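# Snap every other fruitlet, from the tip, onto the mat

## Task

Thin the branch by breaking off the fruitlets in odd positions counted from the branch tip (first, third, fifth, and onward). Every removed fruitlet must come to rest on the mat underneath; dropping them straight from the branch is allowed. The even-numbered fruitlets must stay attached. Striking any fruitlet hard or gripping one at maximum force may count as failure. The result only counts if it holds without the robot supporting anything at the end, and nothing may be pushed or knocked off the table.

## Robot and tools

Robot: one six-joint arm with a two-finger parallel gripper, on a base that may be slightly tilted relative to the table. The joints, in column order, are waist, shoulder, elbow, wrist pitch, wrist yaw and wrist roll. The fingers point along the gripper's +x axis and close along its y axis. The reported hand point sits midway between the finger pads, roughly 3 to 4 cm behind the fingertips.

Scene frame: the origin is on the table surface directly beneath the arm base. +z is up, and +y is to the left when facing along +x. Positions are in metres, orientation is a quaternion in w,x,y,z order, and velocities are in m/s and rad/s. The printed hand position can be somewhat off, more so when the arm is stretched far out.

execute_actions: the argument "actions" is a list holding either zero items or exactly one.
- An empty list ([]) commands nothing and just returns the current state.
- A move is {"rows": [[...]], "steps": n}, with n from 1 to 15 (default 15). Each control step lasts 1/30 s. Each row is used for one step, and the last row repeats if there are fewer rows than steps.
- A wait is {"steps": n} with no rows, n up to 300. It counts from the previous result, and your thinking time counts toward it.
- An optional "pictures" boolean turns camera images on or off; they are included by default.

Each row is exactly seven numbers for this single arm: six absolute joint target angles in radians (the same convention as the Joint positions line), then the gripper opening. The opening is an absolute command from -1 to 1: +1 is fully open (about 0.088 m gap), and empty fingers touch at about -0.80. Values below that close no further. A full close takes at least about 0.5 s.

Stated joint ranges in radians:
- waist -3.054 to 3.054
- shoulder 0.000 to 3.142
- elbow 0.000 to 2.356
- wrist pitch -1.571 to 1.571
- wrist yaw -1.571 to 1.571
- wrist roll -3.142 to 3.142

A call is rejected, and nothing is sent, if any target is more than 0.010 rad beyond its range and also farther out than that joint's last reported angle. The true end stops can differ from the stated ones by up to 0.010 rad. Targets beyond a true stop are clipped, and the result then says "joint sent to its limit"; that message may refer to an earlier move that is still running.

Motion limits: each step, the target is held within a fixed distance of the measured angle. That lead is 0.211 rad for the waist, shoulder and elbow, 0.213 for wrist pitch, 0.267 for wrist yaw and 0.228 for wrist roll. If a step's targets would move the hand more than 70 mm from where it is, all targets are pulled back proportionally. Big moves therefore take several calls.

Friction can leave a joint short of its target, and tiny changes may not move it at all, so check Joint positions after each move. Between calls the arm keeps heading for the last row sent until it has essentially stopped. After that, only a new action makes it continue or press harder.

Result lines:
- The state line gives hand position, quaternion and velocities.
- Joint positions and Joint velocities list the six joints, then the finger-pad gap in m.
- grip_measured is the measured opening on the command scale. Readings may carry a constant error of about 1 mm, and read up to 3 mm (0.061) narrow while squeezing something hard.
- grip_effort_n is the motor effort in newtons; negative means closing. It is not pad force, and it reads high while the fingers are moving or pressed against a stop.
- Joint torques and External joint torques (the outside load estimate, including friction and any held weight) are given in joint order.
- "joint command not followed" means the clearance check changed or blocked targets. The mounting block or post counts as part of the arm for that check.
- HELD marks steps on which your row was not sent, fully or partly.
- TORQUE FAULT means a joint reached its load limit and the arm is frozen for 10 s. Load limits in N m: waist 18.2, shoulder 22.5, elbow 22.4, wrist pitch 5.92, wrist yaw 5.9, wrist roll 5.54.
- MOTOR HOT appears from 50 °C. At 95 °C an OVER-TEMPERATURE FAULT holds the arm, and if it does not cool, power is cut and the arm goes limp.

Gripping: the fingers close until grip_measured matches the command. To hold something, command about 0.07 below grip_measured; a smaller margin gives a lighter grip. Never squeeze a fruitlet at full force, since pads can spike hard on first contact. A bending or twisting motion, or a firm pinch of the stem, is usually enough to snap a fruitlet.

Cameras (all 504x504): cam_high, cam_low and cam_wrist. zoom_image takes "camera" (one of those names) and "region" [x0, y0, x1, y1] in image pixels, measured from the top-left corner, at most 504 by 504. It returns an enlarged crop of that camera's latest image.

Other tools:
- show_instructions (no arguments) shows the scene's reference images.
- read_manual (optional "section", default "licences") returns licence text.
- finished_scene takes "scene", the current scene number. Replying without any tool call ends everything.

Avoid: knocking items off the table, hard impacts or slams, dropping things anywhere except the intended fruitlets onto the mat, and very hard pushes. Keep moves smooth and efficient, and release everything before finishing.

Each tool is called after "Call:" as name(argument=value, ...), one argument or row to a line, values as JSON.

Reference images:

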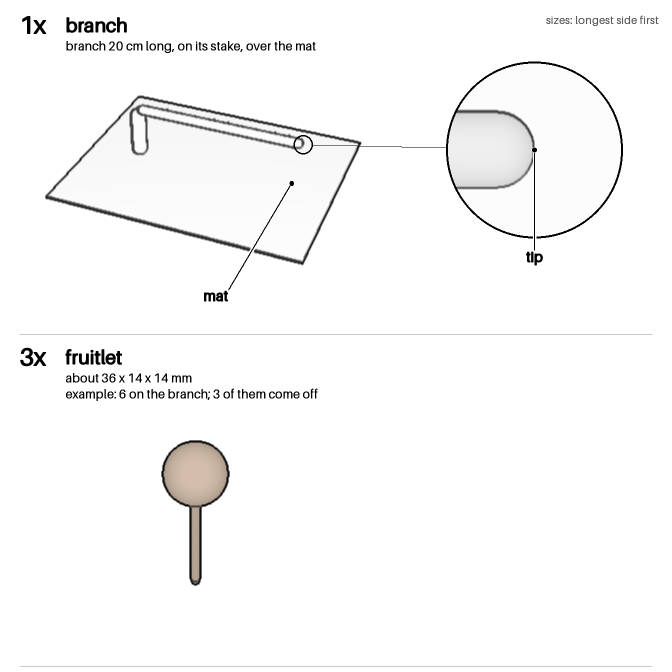

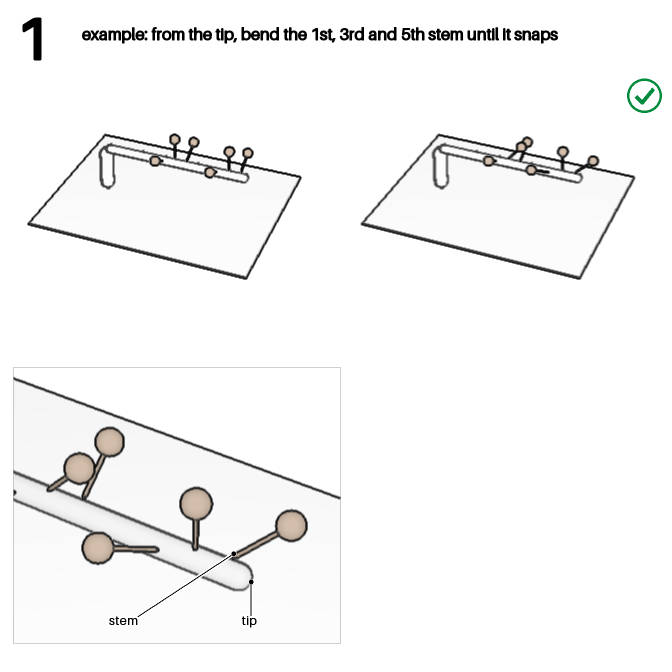

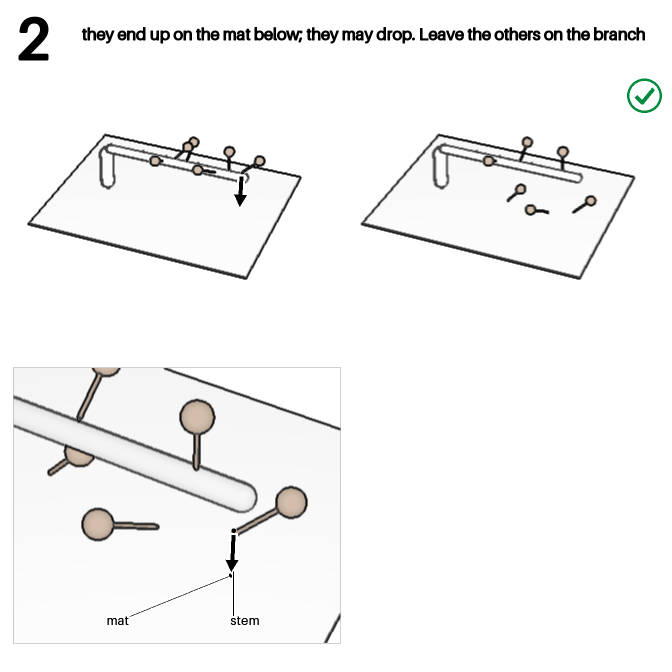

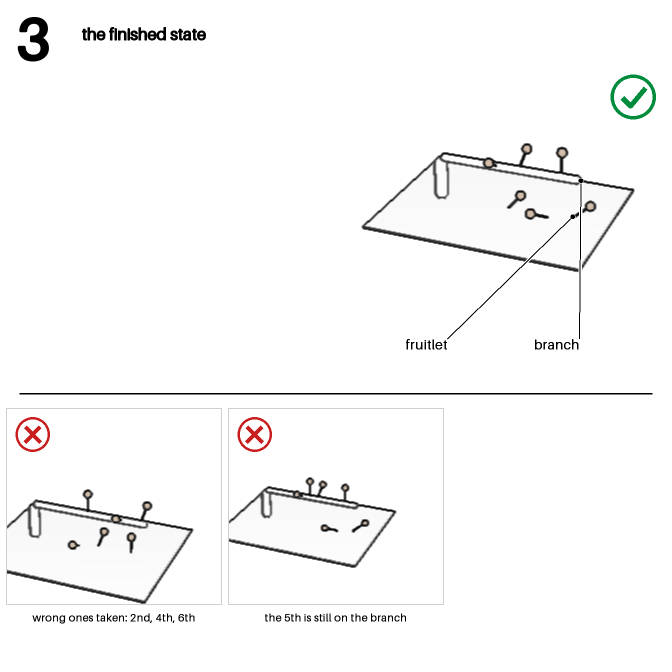

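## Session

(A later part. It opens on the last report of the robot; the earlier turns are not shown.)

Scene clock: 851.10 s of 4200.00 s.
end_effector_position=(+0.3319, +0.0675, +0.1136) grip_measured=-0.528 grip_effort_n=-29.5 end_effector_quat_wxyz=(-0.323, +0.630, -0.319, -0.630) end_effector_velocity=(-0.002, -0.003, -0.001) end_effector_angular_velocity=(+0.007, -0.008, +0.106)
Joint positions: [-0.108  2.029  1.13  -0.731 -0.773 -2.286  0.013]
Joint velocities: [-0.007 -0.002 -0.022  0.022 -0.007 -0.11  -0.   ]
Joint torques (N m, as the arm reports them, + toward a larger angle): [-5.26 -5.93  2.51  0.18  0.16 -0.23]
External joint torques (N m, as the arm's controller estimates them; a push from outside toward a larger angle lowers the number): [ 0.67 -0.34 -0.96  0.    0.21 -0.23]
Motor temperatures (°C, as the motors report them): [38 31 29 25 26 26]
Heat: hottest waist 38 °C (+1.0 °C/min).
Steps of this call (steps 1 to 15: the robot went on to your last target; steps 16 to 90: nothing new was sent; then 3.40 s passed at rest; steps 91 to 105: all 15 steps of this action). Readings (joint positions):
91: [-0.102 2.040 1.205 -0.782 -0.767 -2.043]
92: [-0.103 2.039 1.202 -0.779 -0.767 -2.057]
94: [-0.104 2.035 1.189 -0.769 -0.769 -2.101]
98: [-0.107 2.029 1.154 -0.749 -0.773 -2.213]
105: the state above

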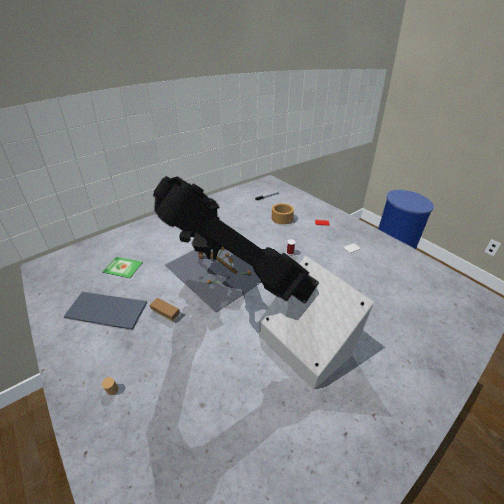

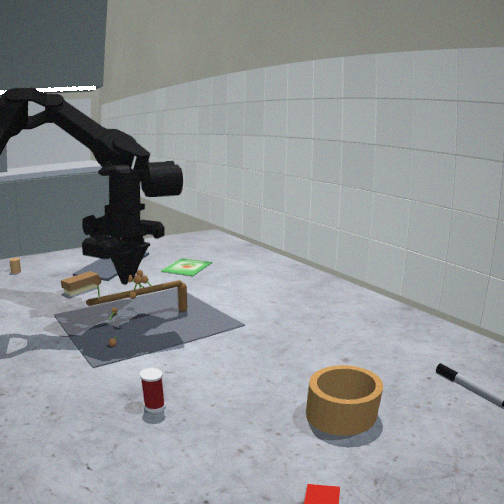

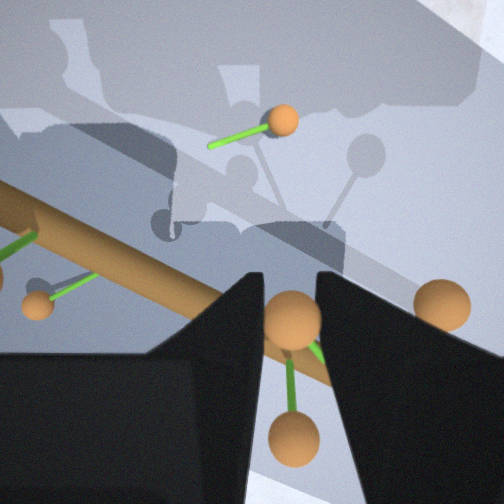

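Call:
execute_actions(
  actions=[
    {"rows":[[-0.11,2.018,1.113,-0.728,-0.768,-2.3,-0.533],[-0.108,2.012,1.109,-0.73,-0.768,-2.3,-0.533],[-0.106,2.006,1.105,-0.731,-0.768,-2.3,-0.533],[-0.104,2.0,1.101,-0.733,-0.768,-2.3,-0.533],[-0.102,1.993,1.097,-0.734,-0.768,-2.3,-0.533],[-0.1,1.987,1.093,-0.736,-0.768,-2.3,-0.533]],"steps":15},
  ],
)

Scene clock: 858.97 s of 4200.00 s.
end_effector_position=(+0.3244, +0.0716, +0.1149) grip_measured=-0.528 grip_effort_n=-29.1 end_effector_quat_wxyz=(-0.318, +0.631, -0.317, -0.633) end_effector_velocity=(-0.007, +0.001, +0.000) end_effector_angular_velocity=(+0.009, +0.017, -0.028)
Joint positions: [-0.103  1.998  1.101 -0.734 -0.771 -2.295  0.013]
Joint velocities: [-0.002 -0.007 -0.012 -0.022 -0.007  0.007 -0.   ]
Joint torques (N m, as the arm reports them, + toward a larger angle): [-4.63 -6.45  2.81 -0.11  0.06 -0.21]
External joint torques (N m, as the arm's controller estimates them; a push from outside toward a larger angle lowers the number): [ 1.15 -1.07 -0.57 -0.26  0.11 -0.21]
Motor temperatures (°C, as the motors report them): [38 31 29 25 26 26]
Heat: hottest waist 38 °C (+0.0 °C/min).
Steps of this call (steps 1 to 15: the robot went on to your last target; steps 16 to 90: nothing new was sent; then 4.37 s passed at rest; steps 91 to 105: all 15 steps of this action). Readings (joint positions):
91: [-0.108 2.027 1.127 -0.728 -0.773 -2.295]
92: [-0.108 2.026 1.125 -0.728 -0.773 -2.295]
94: [-0.108 2.020 1.119 -0.728 -0.772 -2.295]
98: [-0.105 2.005 1.105 -0.733 -0.771 -2.295]
105: the state above

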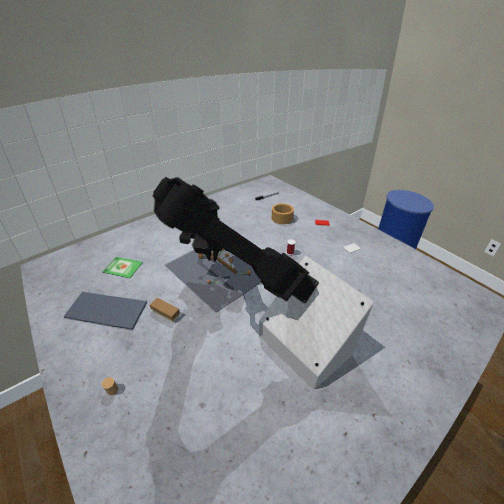

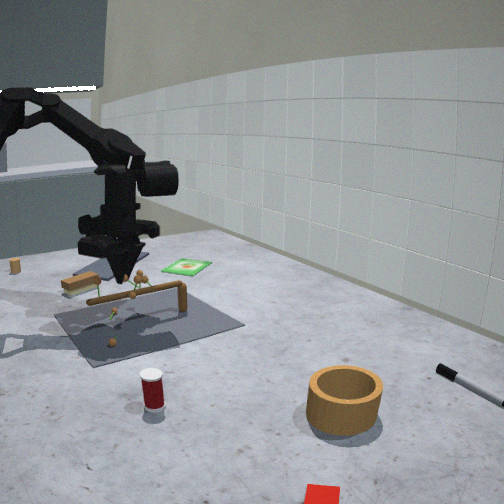

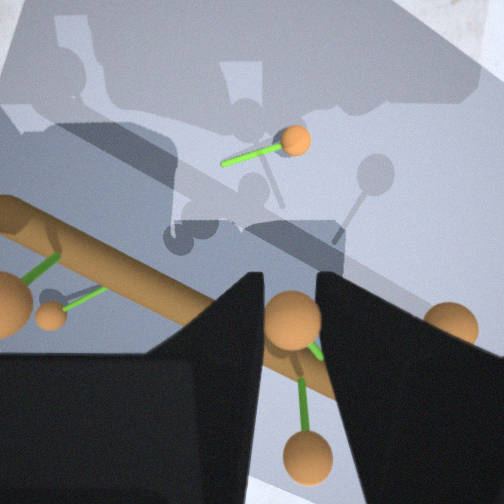

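Call:
execute_actions(
  actions=[
    {"rows":[[-0.07,1.98,1.09,-0.71,-0.766,-2.26,-0.533],[-0.035,1.975,1.082,-0.675,-0.764,-2.21,-0.533],[0.0,1.97,1.075,-0.635,-0.762,-2.16,-0.533],[0.04,1.968,1.068,-0.595,-0.76,-2.11,-0.533],[0.075,1.966,1.06,-0.555,-0.757,-2.055,-0.533],[0.11,1.965,1.053,-0.515,-0.755,-2.0,-0.533],[0.148,1.965,1.046,-0.474,-0.752,-1.95,-0.533]],"steps":15},
  ],
  pictures=false,
)

Call:
execute_actions(
  actions=[
    {"rows":[[0.148,1.965,1.046,-0.474,-0.752,-1.95,-0.533],[0.148,1.965,1.046,-0.474,-0.752,-1.95,-0.533],[0.148,1.965,1.046,-0.474,-0.752,-1.95,-0.533],[0.148,1.965,1.046,-0.474,-0.752,-1.95,-0.533],[0.148,1.965,1.046,-0.474,-0.752,-1.95,-0.3]],"steps":15},
  ],
)

Scene clock: 884.13 s of 4200.00 s.
end_effector_position=(+0.3283, +0.1301, +0.0635) grip_measured=-0.528 grip_effort_n=-29.1 end_effector_quat_wxyz=(-0.316, +0.637, -0.314, -0.629) end_effector_velocity=(-0.004, +0.002, -0.002) end_effector_angular_velocity=(+0.022, +0.009, -0.139)
Joint positions: [ 0.136  1.96   1.06  -0.486 -0.75  -1.963  0.013]
Joint velocities: [ 0.002 -0.002 -0.012  0.007 -0.022  0.139 -0.   ]
Joint torques (N m, as the arm reports them, + toward a larger angle): [-4.04 -5.11  1.68  0.4  -0.15  0.07]
External joint torques (N m, as the arm's controller estimates them; a push from outside toward a larger angle lowers the number): [ 1.72  0.73 -1.19  0.14 -0.12  0.09]
Motor temperatures (°C, as the motors report them): [38 32 29 25 26 26]
Heat: hottest waist 38 °C (+0.0 °C/min).
Steps of this call (steps 1 to 15: the robot went on to your last target; steps 16 to 90: nothing new was sent; then 21.67 s passed at rest; steps 91 to 105: all 15 steps of this action). Readings (joint positions):
91: [-0.100 1.997 1.100 -0.732 -0.770 -2.293]
92: [-0.092 1.994 1.097 -0.719 -0.768 -2.275]
94: [-0.052 1.988 1.088 -0.669 -0.764 -2.212]
98: [0.081 1.978 1.068 -0.544 -0.760 -2.047]
105: the state above

Scene clock: 884.63 s of 4200.00 s.
end_effector_position=(+0.3290, +0.1313, +0.0628) grip_measured=-0.310 grip_effort_n=14.2 end_effector_quat_wxyz=(-0.317, +0.638, -0.313, -0.628) end_effector_velocity=(-0.002, +0.004, +0.002) end_effector_angular_velocity=(+0.020, +0.006, +0.019)
Joint positions: [ 0.139  1.959  1.06  -0.479 -0.75  -1.953  0.024]
Joint velocities: [-0.002 -0.007 -0.002 -0.007 -0.022 -0.022  0.004]
Joint torques (N m, as the arm reports them, + toward a larger angle): [-4.07 -5.06  1.58  0.36 -0.14  0.08]
External joint torques (N m, as the arm's controller estimates them; a push from outside toward a larger angle lowers the number): [ 1.58  0.88 -1.35  0.16 -0.08  0.08]
Motor temperatures (°C, as the motors report them): [38 32 29 25 26 26]
Heat: hottest waist 38 °C (+0.0 °C/min).
Steps of this call (steps 1 to 15: all 15 steps of this action). Readings (joint positions):
1: [0.136 1.960 1.060 -0.485 -0.750 -1.960]
2: [0.136 1.960 1.060 -0.482 -0.750 -1.958]
4: [0.137 1.960 1.060 -0.481 -0.750 -1.956]
8: [0.139 1.959 1.060 -0.479 -0.750 -1.954]
15: the state above

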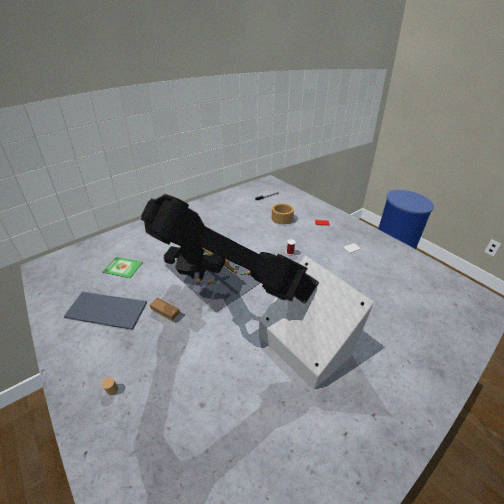

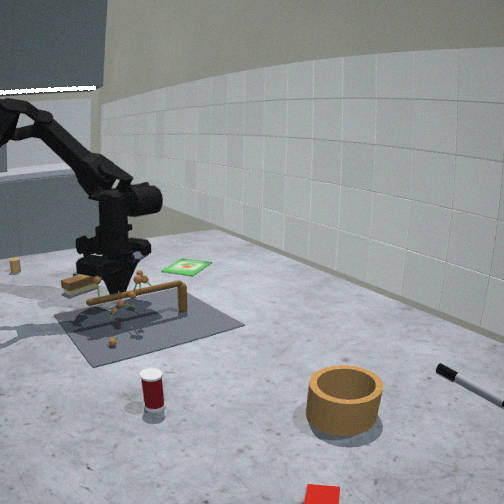

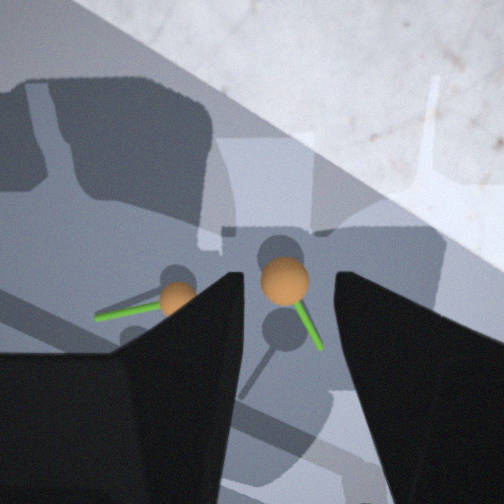

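Call:
execute_actions(
  actions=[
    {"rows":[[0.09,1.95,1.09,-0.6,-0.755,-1.95,-0.2],[0.0,1.94,1.16,-0.8,-0.758,-1.95,-0.2],[-0.13,1.93,1.245,-1.0,-0.76,-1.95,-0.2]],"steps":13},
  ],
  pictures=false,
)

Call:
execute_actions(
  actions=[
    {"rows":[[-0.18,1.98,1.26,-1.0,-0.752,-1.98,-0.2],[-0.24,2.05,1.275,-0.995,-0.745,-2.01,-0.2],[-0.303,2.122,1.29,-0.986,-0.737,-2.046,-0.2]],"steps":15},
  ],
  pictures=false,
)

Call:
execute_actions(
  actions=[
    {"steps":8},
  ],
)

Scene clock: 919.10 s of 4200.00 s.
end_effector_position=(+0.3299, +0.0978, +0.1569) grip_measured=-0.205 grip_effort_n=14.2 end_effector_quat_wxyz=(-0.428, +0.558, -0.438, -0.560) end_effector_velocity=(-0.060, +0.014, -0.004) end_effector_angular_velocity=(+0.051, +0.248, -0.198)
Joint positions: [-0.129  1.931  1.234 -0.971 -0.756 -1.953  0.029]
Joint velocities: [ 0.017  0.002 -0.002 -0.33  -0.022 -0.022  0.001]
Joint torques (N m, as the arm reports them, + toward a larger angle): [-4.81 -5.35  4.95 -0.03 -0.18  0.09]
External joint torques (N m, as the arm's controller estimates them; a push from outside toward a larger angle lowers the number): [ 1.16 -0.07  1.03 -0.24 -0.14  0.09]
Motor temperatures (°C, as the motors report them): [37 31 29 26 26 26]
Heat: hottest waist 37 °C (-1.0 °C/min).
Steps of this call (steps 1 to 15: the robot went on to your last target; steps 16 to 90: nothing new was sent; then 31.03 s passed at rest; steps 91 to 103: all 13 steps of this action). Readings (joint positions):
91: [0.135 1.958 1.066 -0.502 -0.751 -1.953]
92: [0.120 1.958 1.083 -0.558 -0.755 -1.953]
94: [0.053 1.958 1.126 -0.654 -0.756 -1.953]
98: [-0.102 1.942 1.219 -0.859 -0.756 -1.953]
103: the state above

Scene clock: 919.60 s of 4200.00 s.
end_effector_position=(+0.3380, +0.0217, +0.1657) grip_measured=-0.203 grip_effort_n=14.2 end_effector_quat_wxyz=(-0.470, +0.529, -0.471, -0.527) end_effector_velocity=(-0.006, -0.002, -0.004) end_effector_angular_velocity=(+0.003, +0.030, -0.016)
Joint positions: [-0.303  2.111  1.284 -0.985 -0.735 -2.039  0.029]
Joint velocities: [ 0.002  0.012 -0.002 -0.022  0.007 -0.007  0.   ]
Joint torques (N m, as the arm reports them, + toward a larger angle): [-5.11 -4.5   4.83  0.01 -0.12 -0.27]
External joint torques (N m, as the arm's controller estimates them; a push from outside toward a larger angle lowers the number): [ 1.02  0.98  0.95 -0.15 -0.08 -0.27]
Motor temperatures (°C, as the motors report them): [37 31 29 26 26 26]
Heat: hottest waist 37 °C (-1.0 °C/min).
Steps of this call (steps 1 to 15: all 15 steps of this action). Readings (joint positions):
1: [-0.131 1.937 1.236 -0.982 -0.756 -1.954]
2: [-0.144 1.954 1.244 -0.989 -0.758 -1.966]
4: [-0.202 2.013 1.273 -0.982 -0.756 -2.000]
8: [-0.298 2.101 1.282 -0.985 -0.735 -2.028]
15: the state above

Scene clock: 919.87 s of 4200.00 s.
end_effector_position=(+0.3380, +0.0216, +0.1656) grip_measured=-0.203 grip_effort_n=14.2 end_effector_quat_wxyz=(-0.469, +0.529, -0.471, -0.527) end_effector_velocity=(-0.001, +0.002, -0.000) end_effector_angular_velocity=(+0.009, +0.004, +0.004)
Joint positions: [-0.303  2.111  1.284 -0.985 -0.735 -2.04   0.029]
Joint velocities: [ 0.002 -0.002 -0.002 -0.007 -0.007 -0.007 -0.   ]
Joint torques (N m, as the arm reports them, + toward a larger angle): [-5.15 -4.31  4.86  0.01 -0.11 -0.27]
External joint torques (N m, as the arm's controller estimates them; a push from outside toward a larger angle lowers the number): [ 0.97  1.35  0.87 -0.17 -0.06 -0.27]
Motor temperatures (°C, as the motors report them): [37 31 29 26 26 26]
Heat: hottest waist 37 °C (-1.0 °C/min).
Steps of this call (steps 1 to 8: the robot went on to your last target). Readings (joint positions):
1: [-0.303 2.111 1.284 -0.985 -0.735 -2.039]
2: [-0.303 2.111 1.284 -0.985 -0.735 -2.039]
4: [-0.303 2.111 1.284 -0.985 -0.735 -2.040]
8: the state above

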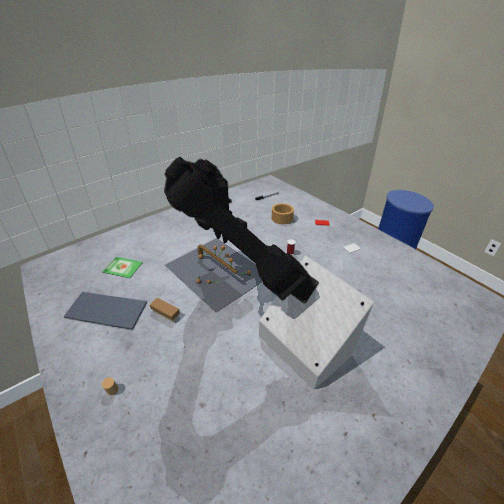

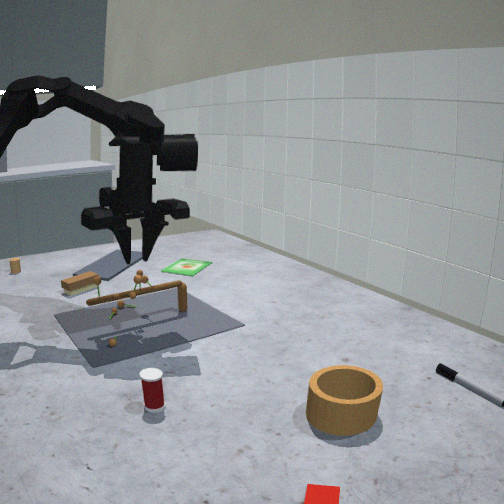

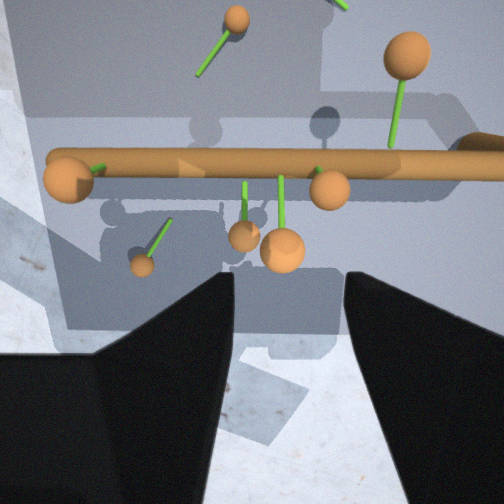

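Call:
execute_actions(
  actions=[
    {"rows":[[-0.285,2.12,1.262,-0.94,-0.74,-2.01,-0.2],[-0.267,2.13,1.24,-0.90,-0.745,-1.985,-0.2],[-0.248,2.142,1.218,-0.86,-0.749,-1.96,-0.2]],"steps":15},
  ],
)

Scene clock: 965.90 s of 4200.00 s.
end_effector_position=(+0.3377, +0.0215, +0.1380) grip_measured=-0.203 grip_effort_n=13.7 end_effector_quat_wxyz=(-0.470, +0.527, -0.473, -0.527) end_effector_velocity=(-0.003, -0.002, -0.001) end_effector_angular_velocity=(-0.007, +0.002, -0.011)
Joint positions: [-0.249  2.133  1.226 -0.864 -0.746 -1.968  0.029]
Joint velocities: [-0.002 -0.002 -0.012  0.007  0.007  0.007 -0.   ]
Joint torques (N m, as the arm reports them, + toward a larger angle): [-5.1  -4.63  3.1   0.21 -0.17  0.21]
External joint torques (N m, as the arm's controller estimates them; a push from outside toward a larger angle lowers the number): [ 1.08  1.   -0.55  0.05 -0.13  0.21]
Motor temperatures (°C, as the motors report them): [39 30 30 25 26 26]
Heat: hottest waist 39 °C (+2.0 °C/min).
Steps of this call (steps 1 to 15: the robot went on to your last target; steps 16 to 90: nothing new was sent; then 42.53 s passed at rest; steps 91 to 105: all 15 steps of this action). Readings (joint positions):
91: [-0.302 2.111 1.282 -0.978 -0.735 -2.039]
92: [-0.298 2.111 1.276 -0.957 -0.736 -2.029]
94: [-0.281 2.115 1.258 -0.911 -0.741 -2.000]
98: [-0.251 2.131 1.231 -0.878 -0.744 -1.976]
105: the state above

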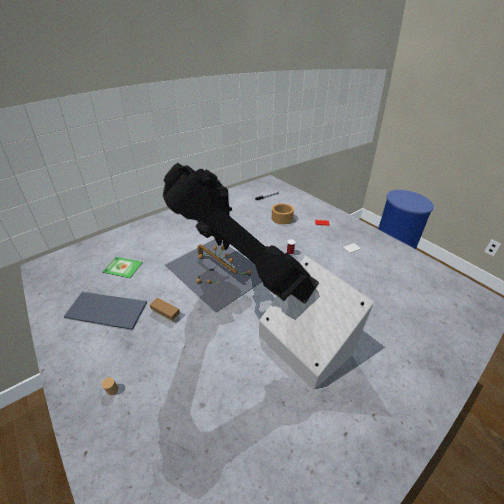

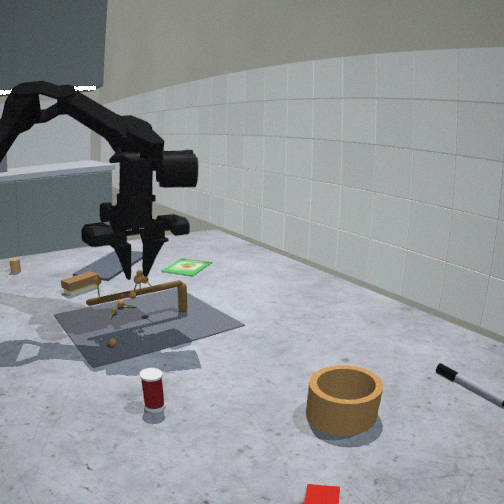

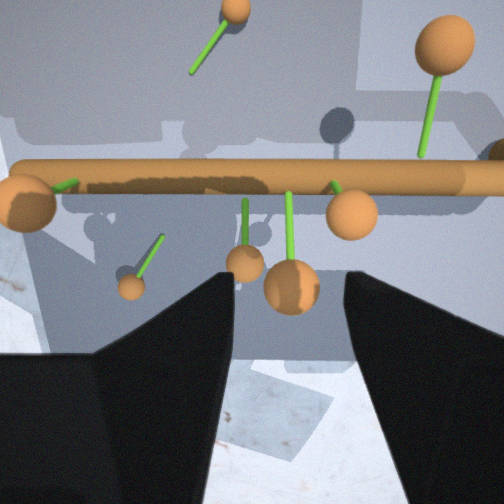

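Call:
execute_actions(
  actions=[
    {"rows":[[-0.24,2.146,1.21,-0.84,-0.75,-1.95,-0.2],[-0.232,2.152,1.198,-0.815,-0.752,-1.938,-0.2]],"steps":12},
  ],
)

Scene clock: 977.03 s of 4200.00 s.
end_effector_position=(+0.3374, +0.0204, +0.1293) grip_measured=-0.203 grip_effort_n=14.2 end_effector_quat_wxyz=(-0.470, +0.527, -0.473, -0.526) end_effector_velocity=(-0.001, +0.001, +0.001) end_effector_angular_velocity=(+0.008, +0.002, +0.001)
Joint positions: [-0.234  2.141  1.206 -0.819 -0.748 -1.945  0.029]
Joint velocities: [-0.002 -0.002 -0.002 -0.007 -0.007 -0.007 -0.   ]
Joint torques (N m, as the arm reports them, + toward a larger angle): [-5.   -4.47  2.98  0.19 -0.17  0.21]
External joint torques (N m, as the arm's controller estimates them; a push from outside toward a larger angle lowers the number): [ 1.18  1.2  -0.57  0.04 -0.13  0.21]
Motor temperatures (°C, as the motors report them): [39 30 30 25 26 26]
Heat: hottest waist 39 °C (+2.0 °C/min).
Steps of this call (steps 1 to 15: the robot went on to your last target; steps 16 to 90: nothing new was sent; then 7.73 s passed at rest; steps 91 to 102: all 12 steps of this action). Readings (joint positions):
91: [-0.248 2.133 1.224 -0.857 -0.746 -1.964]
92: [-0.247 2.134 1.220 -0.847 -0.747 -1.959]
94: [-0.242 2.136 1.214 -0.832 -0.748 -1.952]
98: [-0.235 2.141 1.207 -0.822 -0.748 -1.946]
102: the state above

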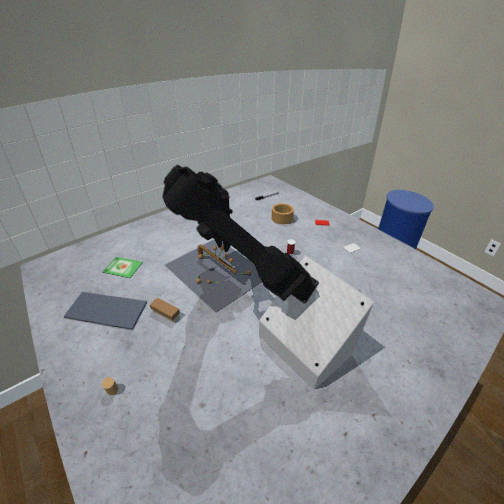

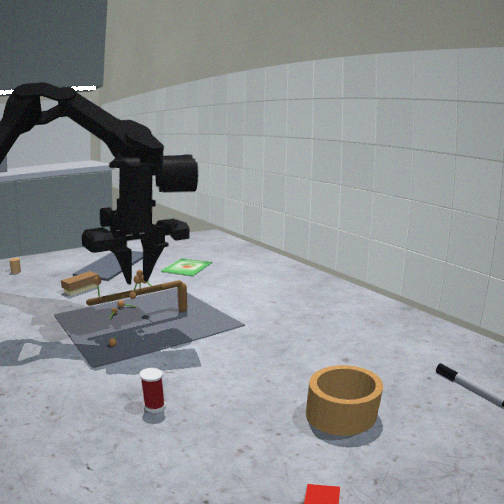

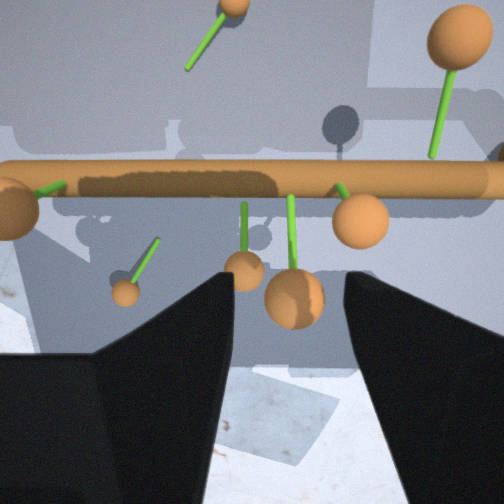

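Call:
execute_actions(
  actions=[
    {"rows":[[-0.224,2.128,1.204,-0.812,-0.752,-1.95,-0.3]],"steps":12},
  ],
)

Scene clock: 983.00 s of 4200.00 s.
end_effector_position=(+0.3379, +0.0224, +0.1278) grip_measured=-0.295 grip_effort_n=-16.5 end_effector_quat_wxyz=(-0.468, +0.529, -0.471, -0.528) end_effector_velocity=(+0.003, +0.001, +0.004) end_effector_angular_velocity=(-0.011, -0.015, +0.035)
Joint positions: [-0.227  2.14   1.205 -0.814 -0.749 -1.944  0.025]
Joint velocities: [-0.002 -0.012  0.002  0.007  0.007 -0.022 -0.002]
Joint torques (N m, as the arm reports them, + toward a larger angle): [-4.96 -6.86  3.64  0.19 -0.17 -0.24]
External joint torques (N m, as the arm's controller estimates them; a push from outside toward a larger angle lowers the number): [ 1.19 -1.07 -0.02  0.01 -0.12 -0.24]
Motor temperatures (°C, as the motors report them): [39 30 30 25 26 26]
Heat: hottest waist 39 °C (+2.0 °C/min).
Steps of this call (steps 1 to 15: the robot went on to your last target; steps 16 to 90: nothing new was sent; then 2.57 s passed at rest; steps 91 to 102: all 12 steps of this action). Readings (joint positions):
91: [-0.234 2.141 1.205 -0.817 -0.748 -1.944]
92: [-0.232 2.141 1.205 -0.816 -0.748 -1.944]
94: [-0.229 2.141 1.205 -0.815 -0.749 -1.944]
98: [-0.227 2.141 1.205 -0.814 -0.749 -1.944]
102: the state above

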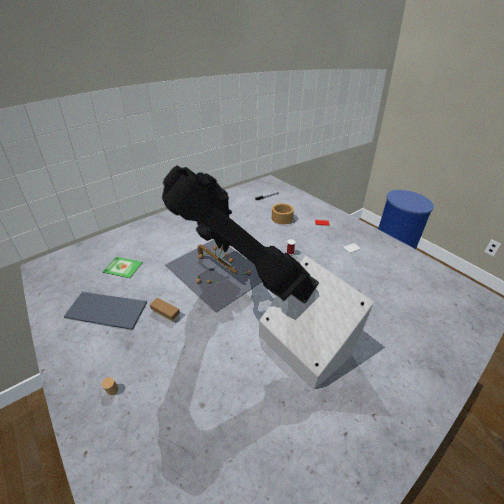

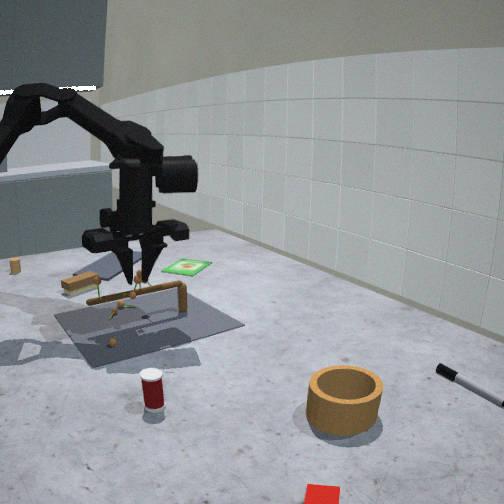

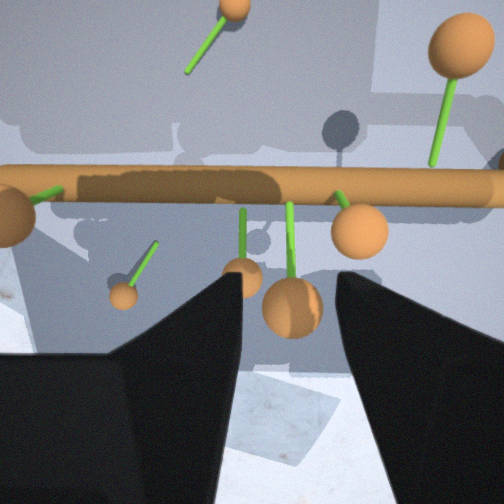

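Good. Close gradually.

Call:
execute_actions(
  actions=[
    {"rows":[[-0.224,2.135,1.204,-0.812,-0.752,-1.95,-0.4],[-0.224,2.135,1.204,-0.812,-0.752,-1.95,-0.46],[-0.224,2.135,1.204,-0.812,-0.752,-1.95,-0.5]],"steps":15},
  ],
)

Call:
execute_actions(
  actions=[
    {"rows":[[-0.224,2.135,1.204,-0.812,-0.752,-1.95,-0.53]],"steps":10},
  ],
)

Scene clock: 988.13 s of 4200.00 s.
end_effector_position=(+0.3380, +0.0224, +0.1279) grip_measured=-0.495 grip_effort_n=-17.9 end_effector_quat_wxyz=(-0.468, +0.529, -0.471, -0.528) end_effector_velocity=(-0.001, +0.001, +0.001) end_effector_angular_velocity=(+0.008, +0.002, +0.001)
Joint positions: [-0.227  2.139  1.205 -0.814 -0.749 -1.944  0.015]
Joint velocities: [-0.002 -0.002 -0.002 -0.007 -0.007 -0.007 -0.001]
Joint torques (N m, as the arm reports them, + toward a larger angle): [-4.96 -6.09  3.67  0.18 -0.17 -0.25]
External joint torques (N m, as the arm's controller estimates them; a push from outside toward a larger angle lowers the number): [ 1.23 -0.39  0.08  0.01 -0.12 -0.25]
Motor temperatures (°C, as the motors report them): [39 31 30 25 26 26]
Heat: hottest waist 39 °C (+1.0 °C/min).
Steps of this call (steps 1 to 15: the robot went on to your last target; steps 16 to 90: nothing new was sent; then 1.63 s passed at rest; steps 91 to 105: all 15 steps of this action). Readings (joint positions):
91: [-0.227 2.139 1.205 -0.814 -0.749 -1.944]
92: [-0.227 2.139 1.205 -0.814 -0.749 -1.944]
94: [-0.227 2.139 1.205 -0.814 -0.749 -1.944]
98: [-0.227 2.139 1.205 -0.814 -0.749 -1.944]
105: the state above

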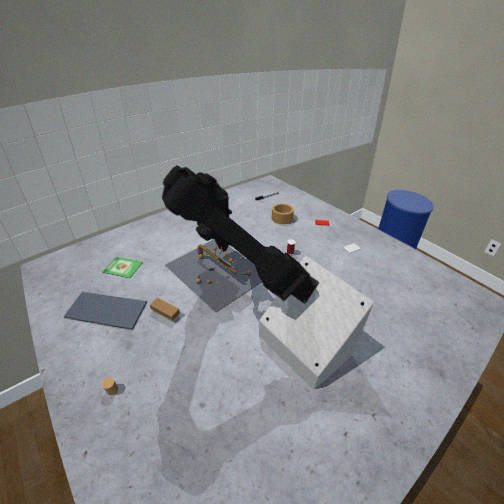

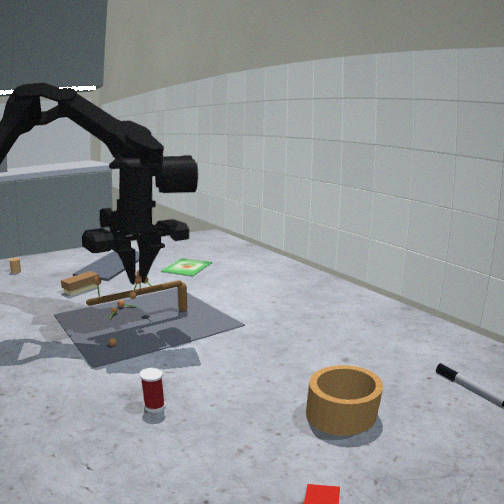

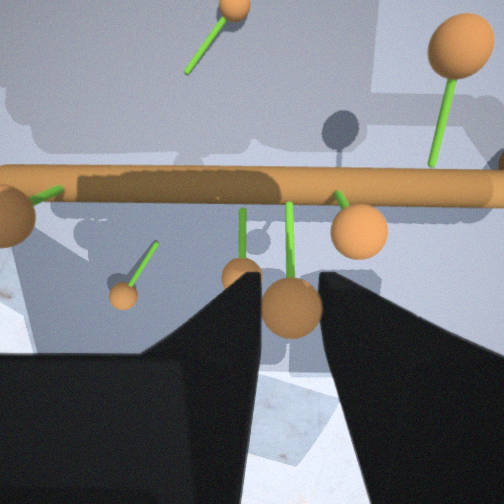

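Scene clock: 988.47 s of 4200.00 s.
end_effector_position=(+0.3380, +0.0224, +0.1279) grip_measured=-0.522 grip_effort_n=-33.7 end_effector_quat_wxyz=(-0.468, +0.529, -0.471, -0.528) end_effector_velocity=(-0.002, +0.002, -0.000) end_effector_angular_velocity=(+0.008, +0.005, +0.019)
Joint positions: [-0.227  2.139  1.205 -0.814 -0.749 -1.944  0.013]
Joint velocities: [ 0.002 -0.002 -0.002 -0.007 -0.007 -0.022 -0.   ]
Joint torques (N m, as the arm reports them, + toward a larger angle): [-4.96 -6.1   3.67  0.18 -0.17 -0.26]
External joint torques (N m, as the arm's controller estimates them; a push from outside toward a larger angle lowers the number): [ 1.15 -0.29 -0.02 -0.01 -0.11 -0.26]
Motor temperatures (°C, as the motors report them): [39 31 30 25 26 26]
Heat: hottest waist 39 °C (+1.0 °C/min).
Steps of this call (steps 1 to 10: all 10 steps of this action). Readings (joint positions):
1: [-0.227 2.139 1.205 -0.814 -0.749 -1.944]
2: [-0.227 2.139 1.205 -0.814 -0.749 -1.944]
4: [-0.227 2.139 1.205 -0.814 -0.749 -1.944]
8: [-0.227 2.139 1.205 -0.814 -0.749 -1.944]
10: the state above

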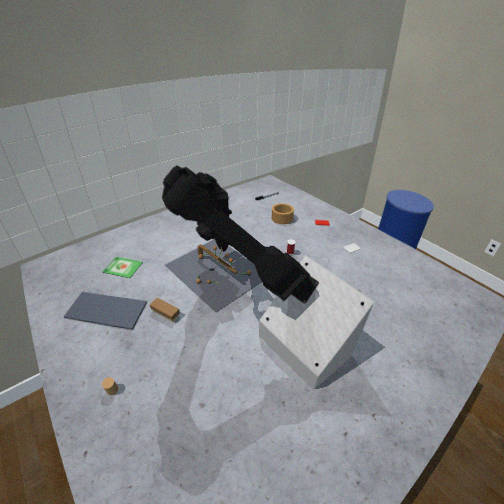

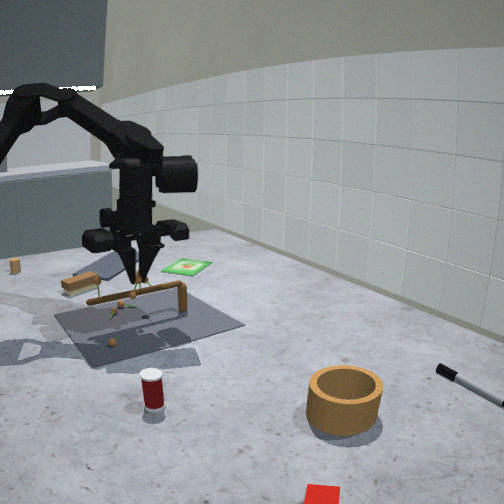

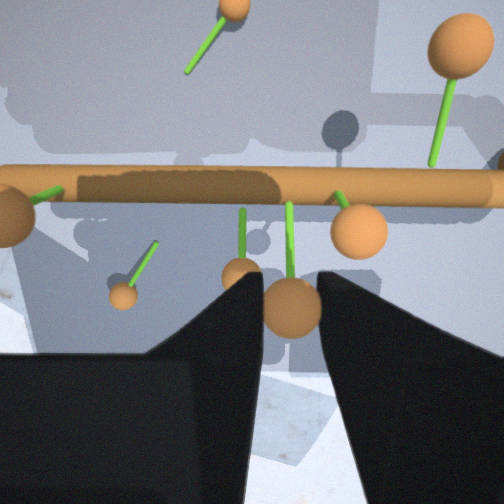

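Call:
execute_actions(
  actions=[
    {"rows":[[-0.227,2.146,1.213,-0.813,-0.749,-1.976,-0.531],[-0.228,2.154,1.222,-0.812,-0.75,-2.008,-0.531],[-0.228,2.162,1.230,-0.811,-0.75,-2.04,-0.531],[-0.227,2.170,1.238,-0.810,-0.751,-2.072,-0.531],[-0.226,2.178,1.246,-0.809,-0.751,-2.104,-0.531],[-0.225,2.186,1.254,-0.808,-0.752,-2.136,-0.531],[-0.224,2.194,1.260,-0.807,-0.752,-2.168,-0.531],[-0.2235,2.201,1.266,-0.806,-0.752,-2.2,-0.531]],"steps":15},
  ],
)

Call:
execute_actions(
  actions=[
    {"rows":[[-0.219,2.208,1.273,-0.803,-0.753,-2.226,-0.531],[-0.215,2.216,1.281,-0.800,-0.754,-2.252,-0.531],[-0.211,2.224,1.289,-0.797,-0.755,-2.278,-0.531],[-0.207,2.232,1.297,-0.795,-0.756,-2.304,-0.531],[-0.203,2.240,1.305,-0.792,-0.757,-2.33,-0.531],[-0.199,2.248,1.314,-0.789,-0.758,-2.356,-0.531],[-0.195,2.256,1.323,-0.786,-0.759,-2.382,-0.531],[-0.190,2.262,1.331,-0.784,-0.759,-2.41,-0.531]],"steps":15},
  ],
)

Scene clock: 1021.30 s of 4200.00 s.
end_effector_position=(+0.3477, +0.0178, +0.1222) grip_measured=-0.525 grip_effort_n=-35.1 end_effector_quat_wxyz=(-0.400, +0.580, -0.403, -0.584) end_effector_velocity=(+0.006, +0.000, -0.001) end_effector_angular_velocity=(+0.006, -0.009, +0.105)
Joint positions: [-0.221  2.188  1.252 -0.813 -0.753 -2.186  0.013]
Joint velocities: [ 0.002  0.012  0.017  0.007 -0.007 -0.095 -0.   ]
Joint torques (N m, as the arm reports them, + toward a larger angle): [-5.6  -4.69  5.12  0.44 -0.03 -0.25]
External joint torques (N m, as the arm's controller estimates them; a push from outside toward a larger angle lowers the number): [ 0.78  1.29  1.53  0.28  0.01 -0.24]
Motor temperatures (°C, as the motors report them): [39 32 30 25 26 26]
Heat: hottest waist 39 °C (+1.0 °C/min).
Steps of this call (steps 1 to 15: the robot went on to your last target; steps 16 to 90: nothing new was sent; then 29.33 s passed at rest; steps 91 to 105: all 15 steps of this action). Readings (joint positions):
91: [-0.227 2.139 1.205 -0.814 -0.749 -1.950]
92: [-0.227 2.139 1.207 -0.814 -0.749 -1.963]
94: [-0.226 2.143 1.213 -0.814 -0.750 -2.004]
98: [-0.224 2.170 1.236 -0.814 -0.751 -2.114]
105: the state above

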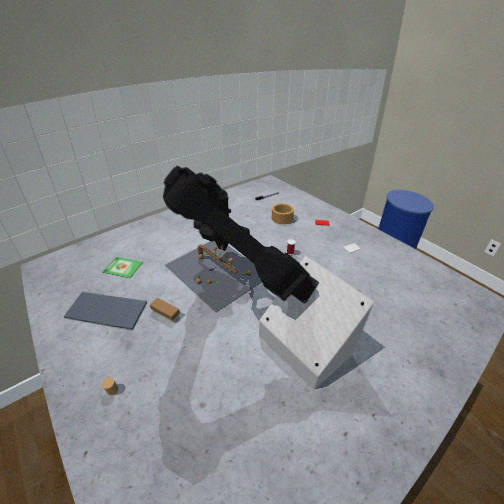

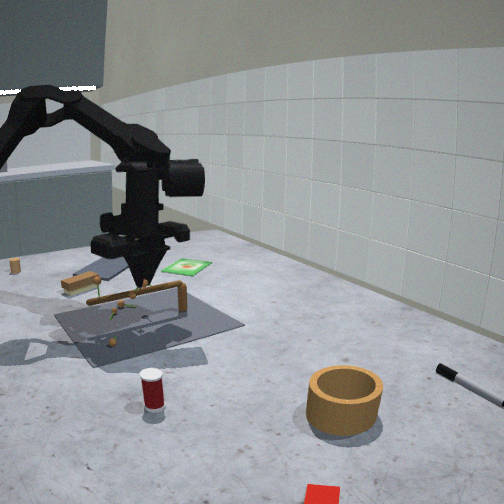

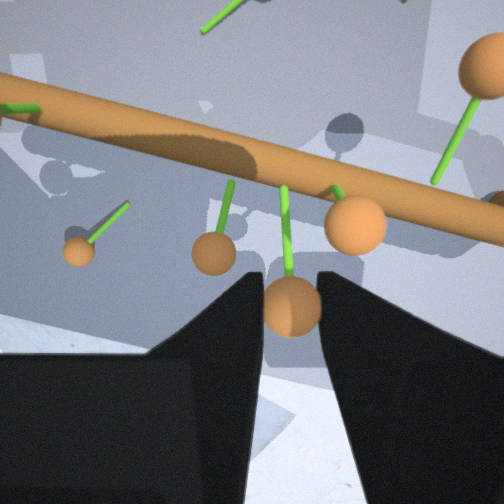

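Scene clock: 1021.80 s of 4200.00 s.
end_effector_position=(+0.3672, +0.0171, +0.1118) grip_measured=-0.525 grip_effort_n=-35.1 end_effector_quat_wxyz=(-0.322, +0.630, -0.325, -0.627) end_effector_velocity=(+0.006, -0.004, -0.000) end_effector_angular_velocity=(-0.009, -0.008, +0.102)
Joint positions: [-0.193  2.247  1.322 -0.787 -0.755 -2.396  0.013]
Joint velocities: [-0.002  0.017  0.022  0.007  0.007 -0.095  0.   ]
Joint torques (N m, as the arm reports them, + toward a larger angle): [-5.45 -4.76  4.48  0.17 -0.16 -0.26]
External joint torques (N m, as the arm's controller estimates them; a push from outside toward a larger angle lowers the number): [ 1.37  1.59  0.93  0.01 -0.14 -0.25]
Motor temperatures (°C, as the motors report them): [39 32 30 25 26 26]
Heat: hottest waist 39 °C (+1.0 °C/min).
Steps of this call (steps 1 to 15: all 15 steps of this action). Readings (joint positions):
1: [-0.221 2.190 1.253 -0.813 -0.753 -2.194]
2: [-0.219 2.193 1.256 -0.813 -0.753 -2.208]
4: [-0.215 2.203 1.267 -0.808 -0.753 -2.245]
8: [-0.201 2.232 1.296 -0.793 -0.755 -2.336]
15: the state above

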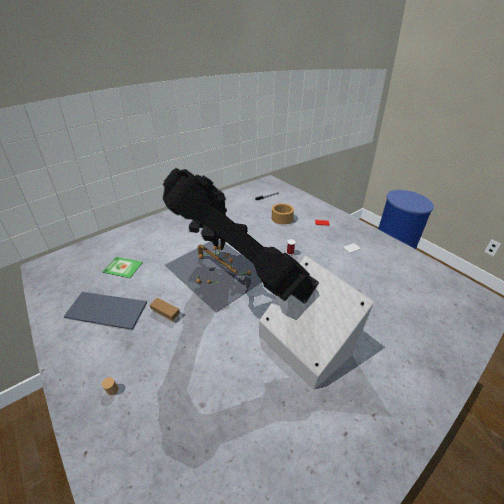

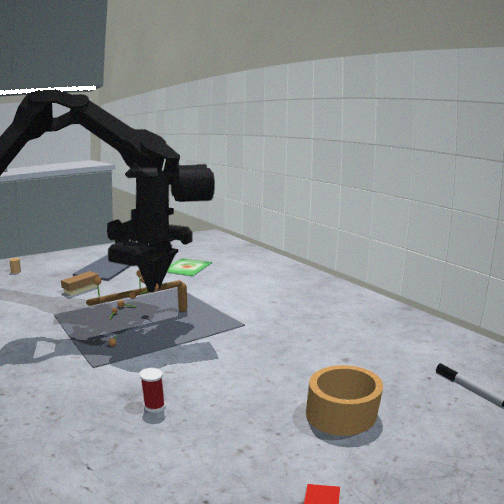

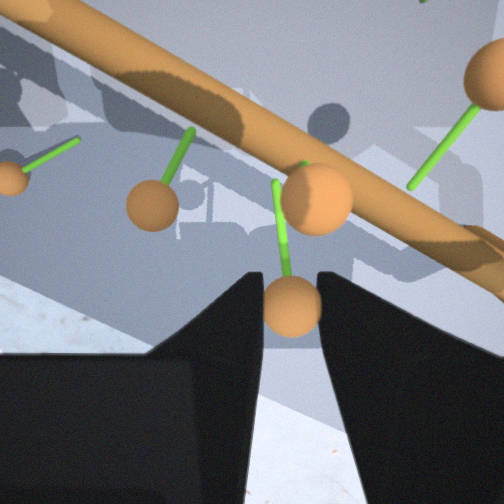

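Call:
execute_actions(
  actions=[
    {"rows":[[-0.205,2.262,1.327,-0.787,-0.752,-2.40,-0.531],[-0.218,2.277,1.331,-0.787,-0.749,-2.40,-0.531],[-0.231,2.292,1.335,-0.787,-0.746,-2.40,-0.531],[-0.245,2.307,1.34,-0.787,-0.743,-2.40,-0.531]],"steps":14},
  ],
)

Scene clock: 1028.83 s of 4200.00 s.
end_effector_position=(+0.3661, -0.0075, +0.1144) grip_measured=-0.525 grip_effort_n=-35.1 end_effector_quat_wxyz=(-0.340, +0.624, -0.342, -0.615) end_effector_velocity=(+0.000, +0.003, +0.000) end_effector_angular_velocity=(+0.008, +0.001, -0.007)
Joint positions: [-0.245  2.295  1.333 -0.786 -0.746 -2.404  0.013]
Joint velocities: [ 0.002 -0.002  0.002 -0.007 -0.007  0.007 -0.   ]
Joint torques (N m, as the arm reports them, + toward a larger angle): [-5.6  -4.98  4.53  0.    0.05  0.11]
External joint torques (N m, as the arm's controller estimates them; a push from outside toward a larger angle lowers the number): [ 1.04  1.38  0.97 -0.16  0.08  0.11]
Motor temperatures (°C, as the motors report them): [39 32 30 25 26 26]
Heat: hottest waist 39 °C (+0.0 °C/min).
Steps of this call (steps 1 to 15: the robot went on to your last target; steps 16 to 90: nothing new was sent; then 3.57 s passed at rest; steps 91 to 104: all 14 steps of this action). Readings (joint positions):
91: [-0.193 2.249 1.323 -0.786 -0.755 -2.404]
92: [-0.195 2.252 1.324 -0.786 -0.755 -2.404]
94: [-0.208 2.264 1.329 -0.786 -0.755 -2.404]
98: [-0.240 2.290 1.332 -0.786 -0.746 -2.404]
104: the state above

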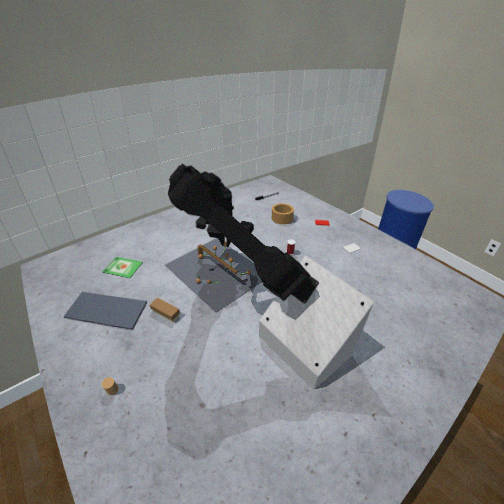

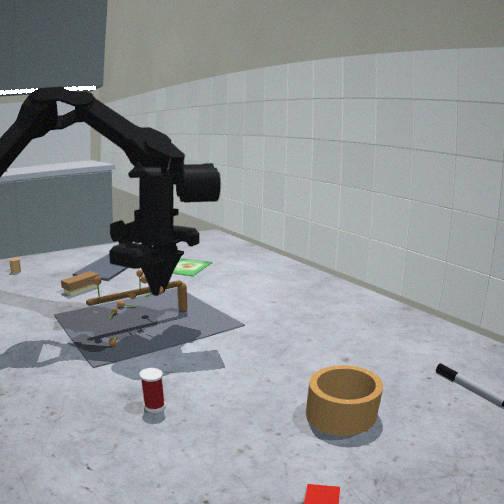

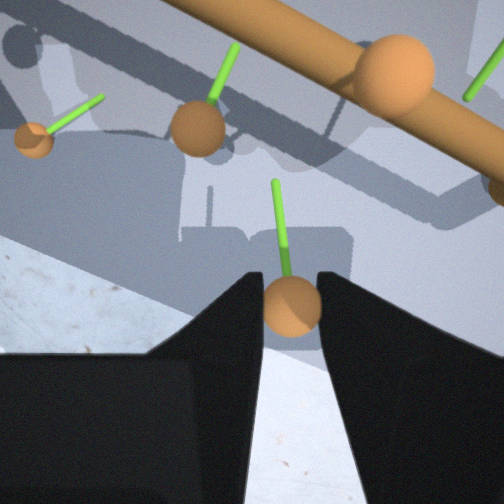

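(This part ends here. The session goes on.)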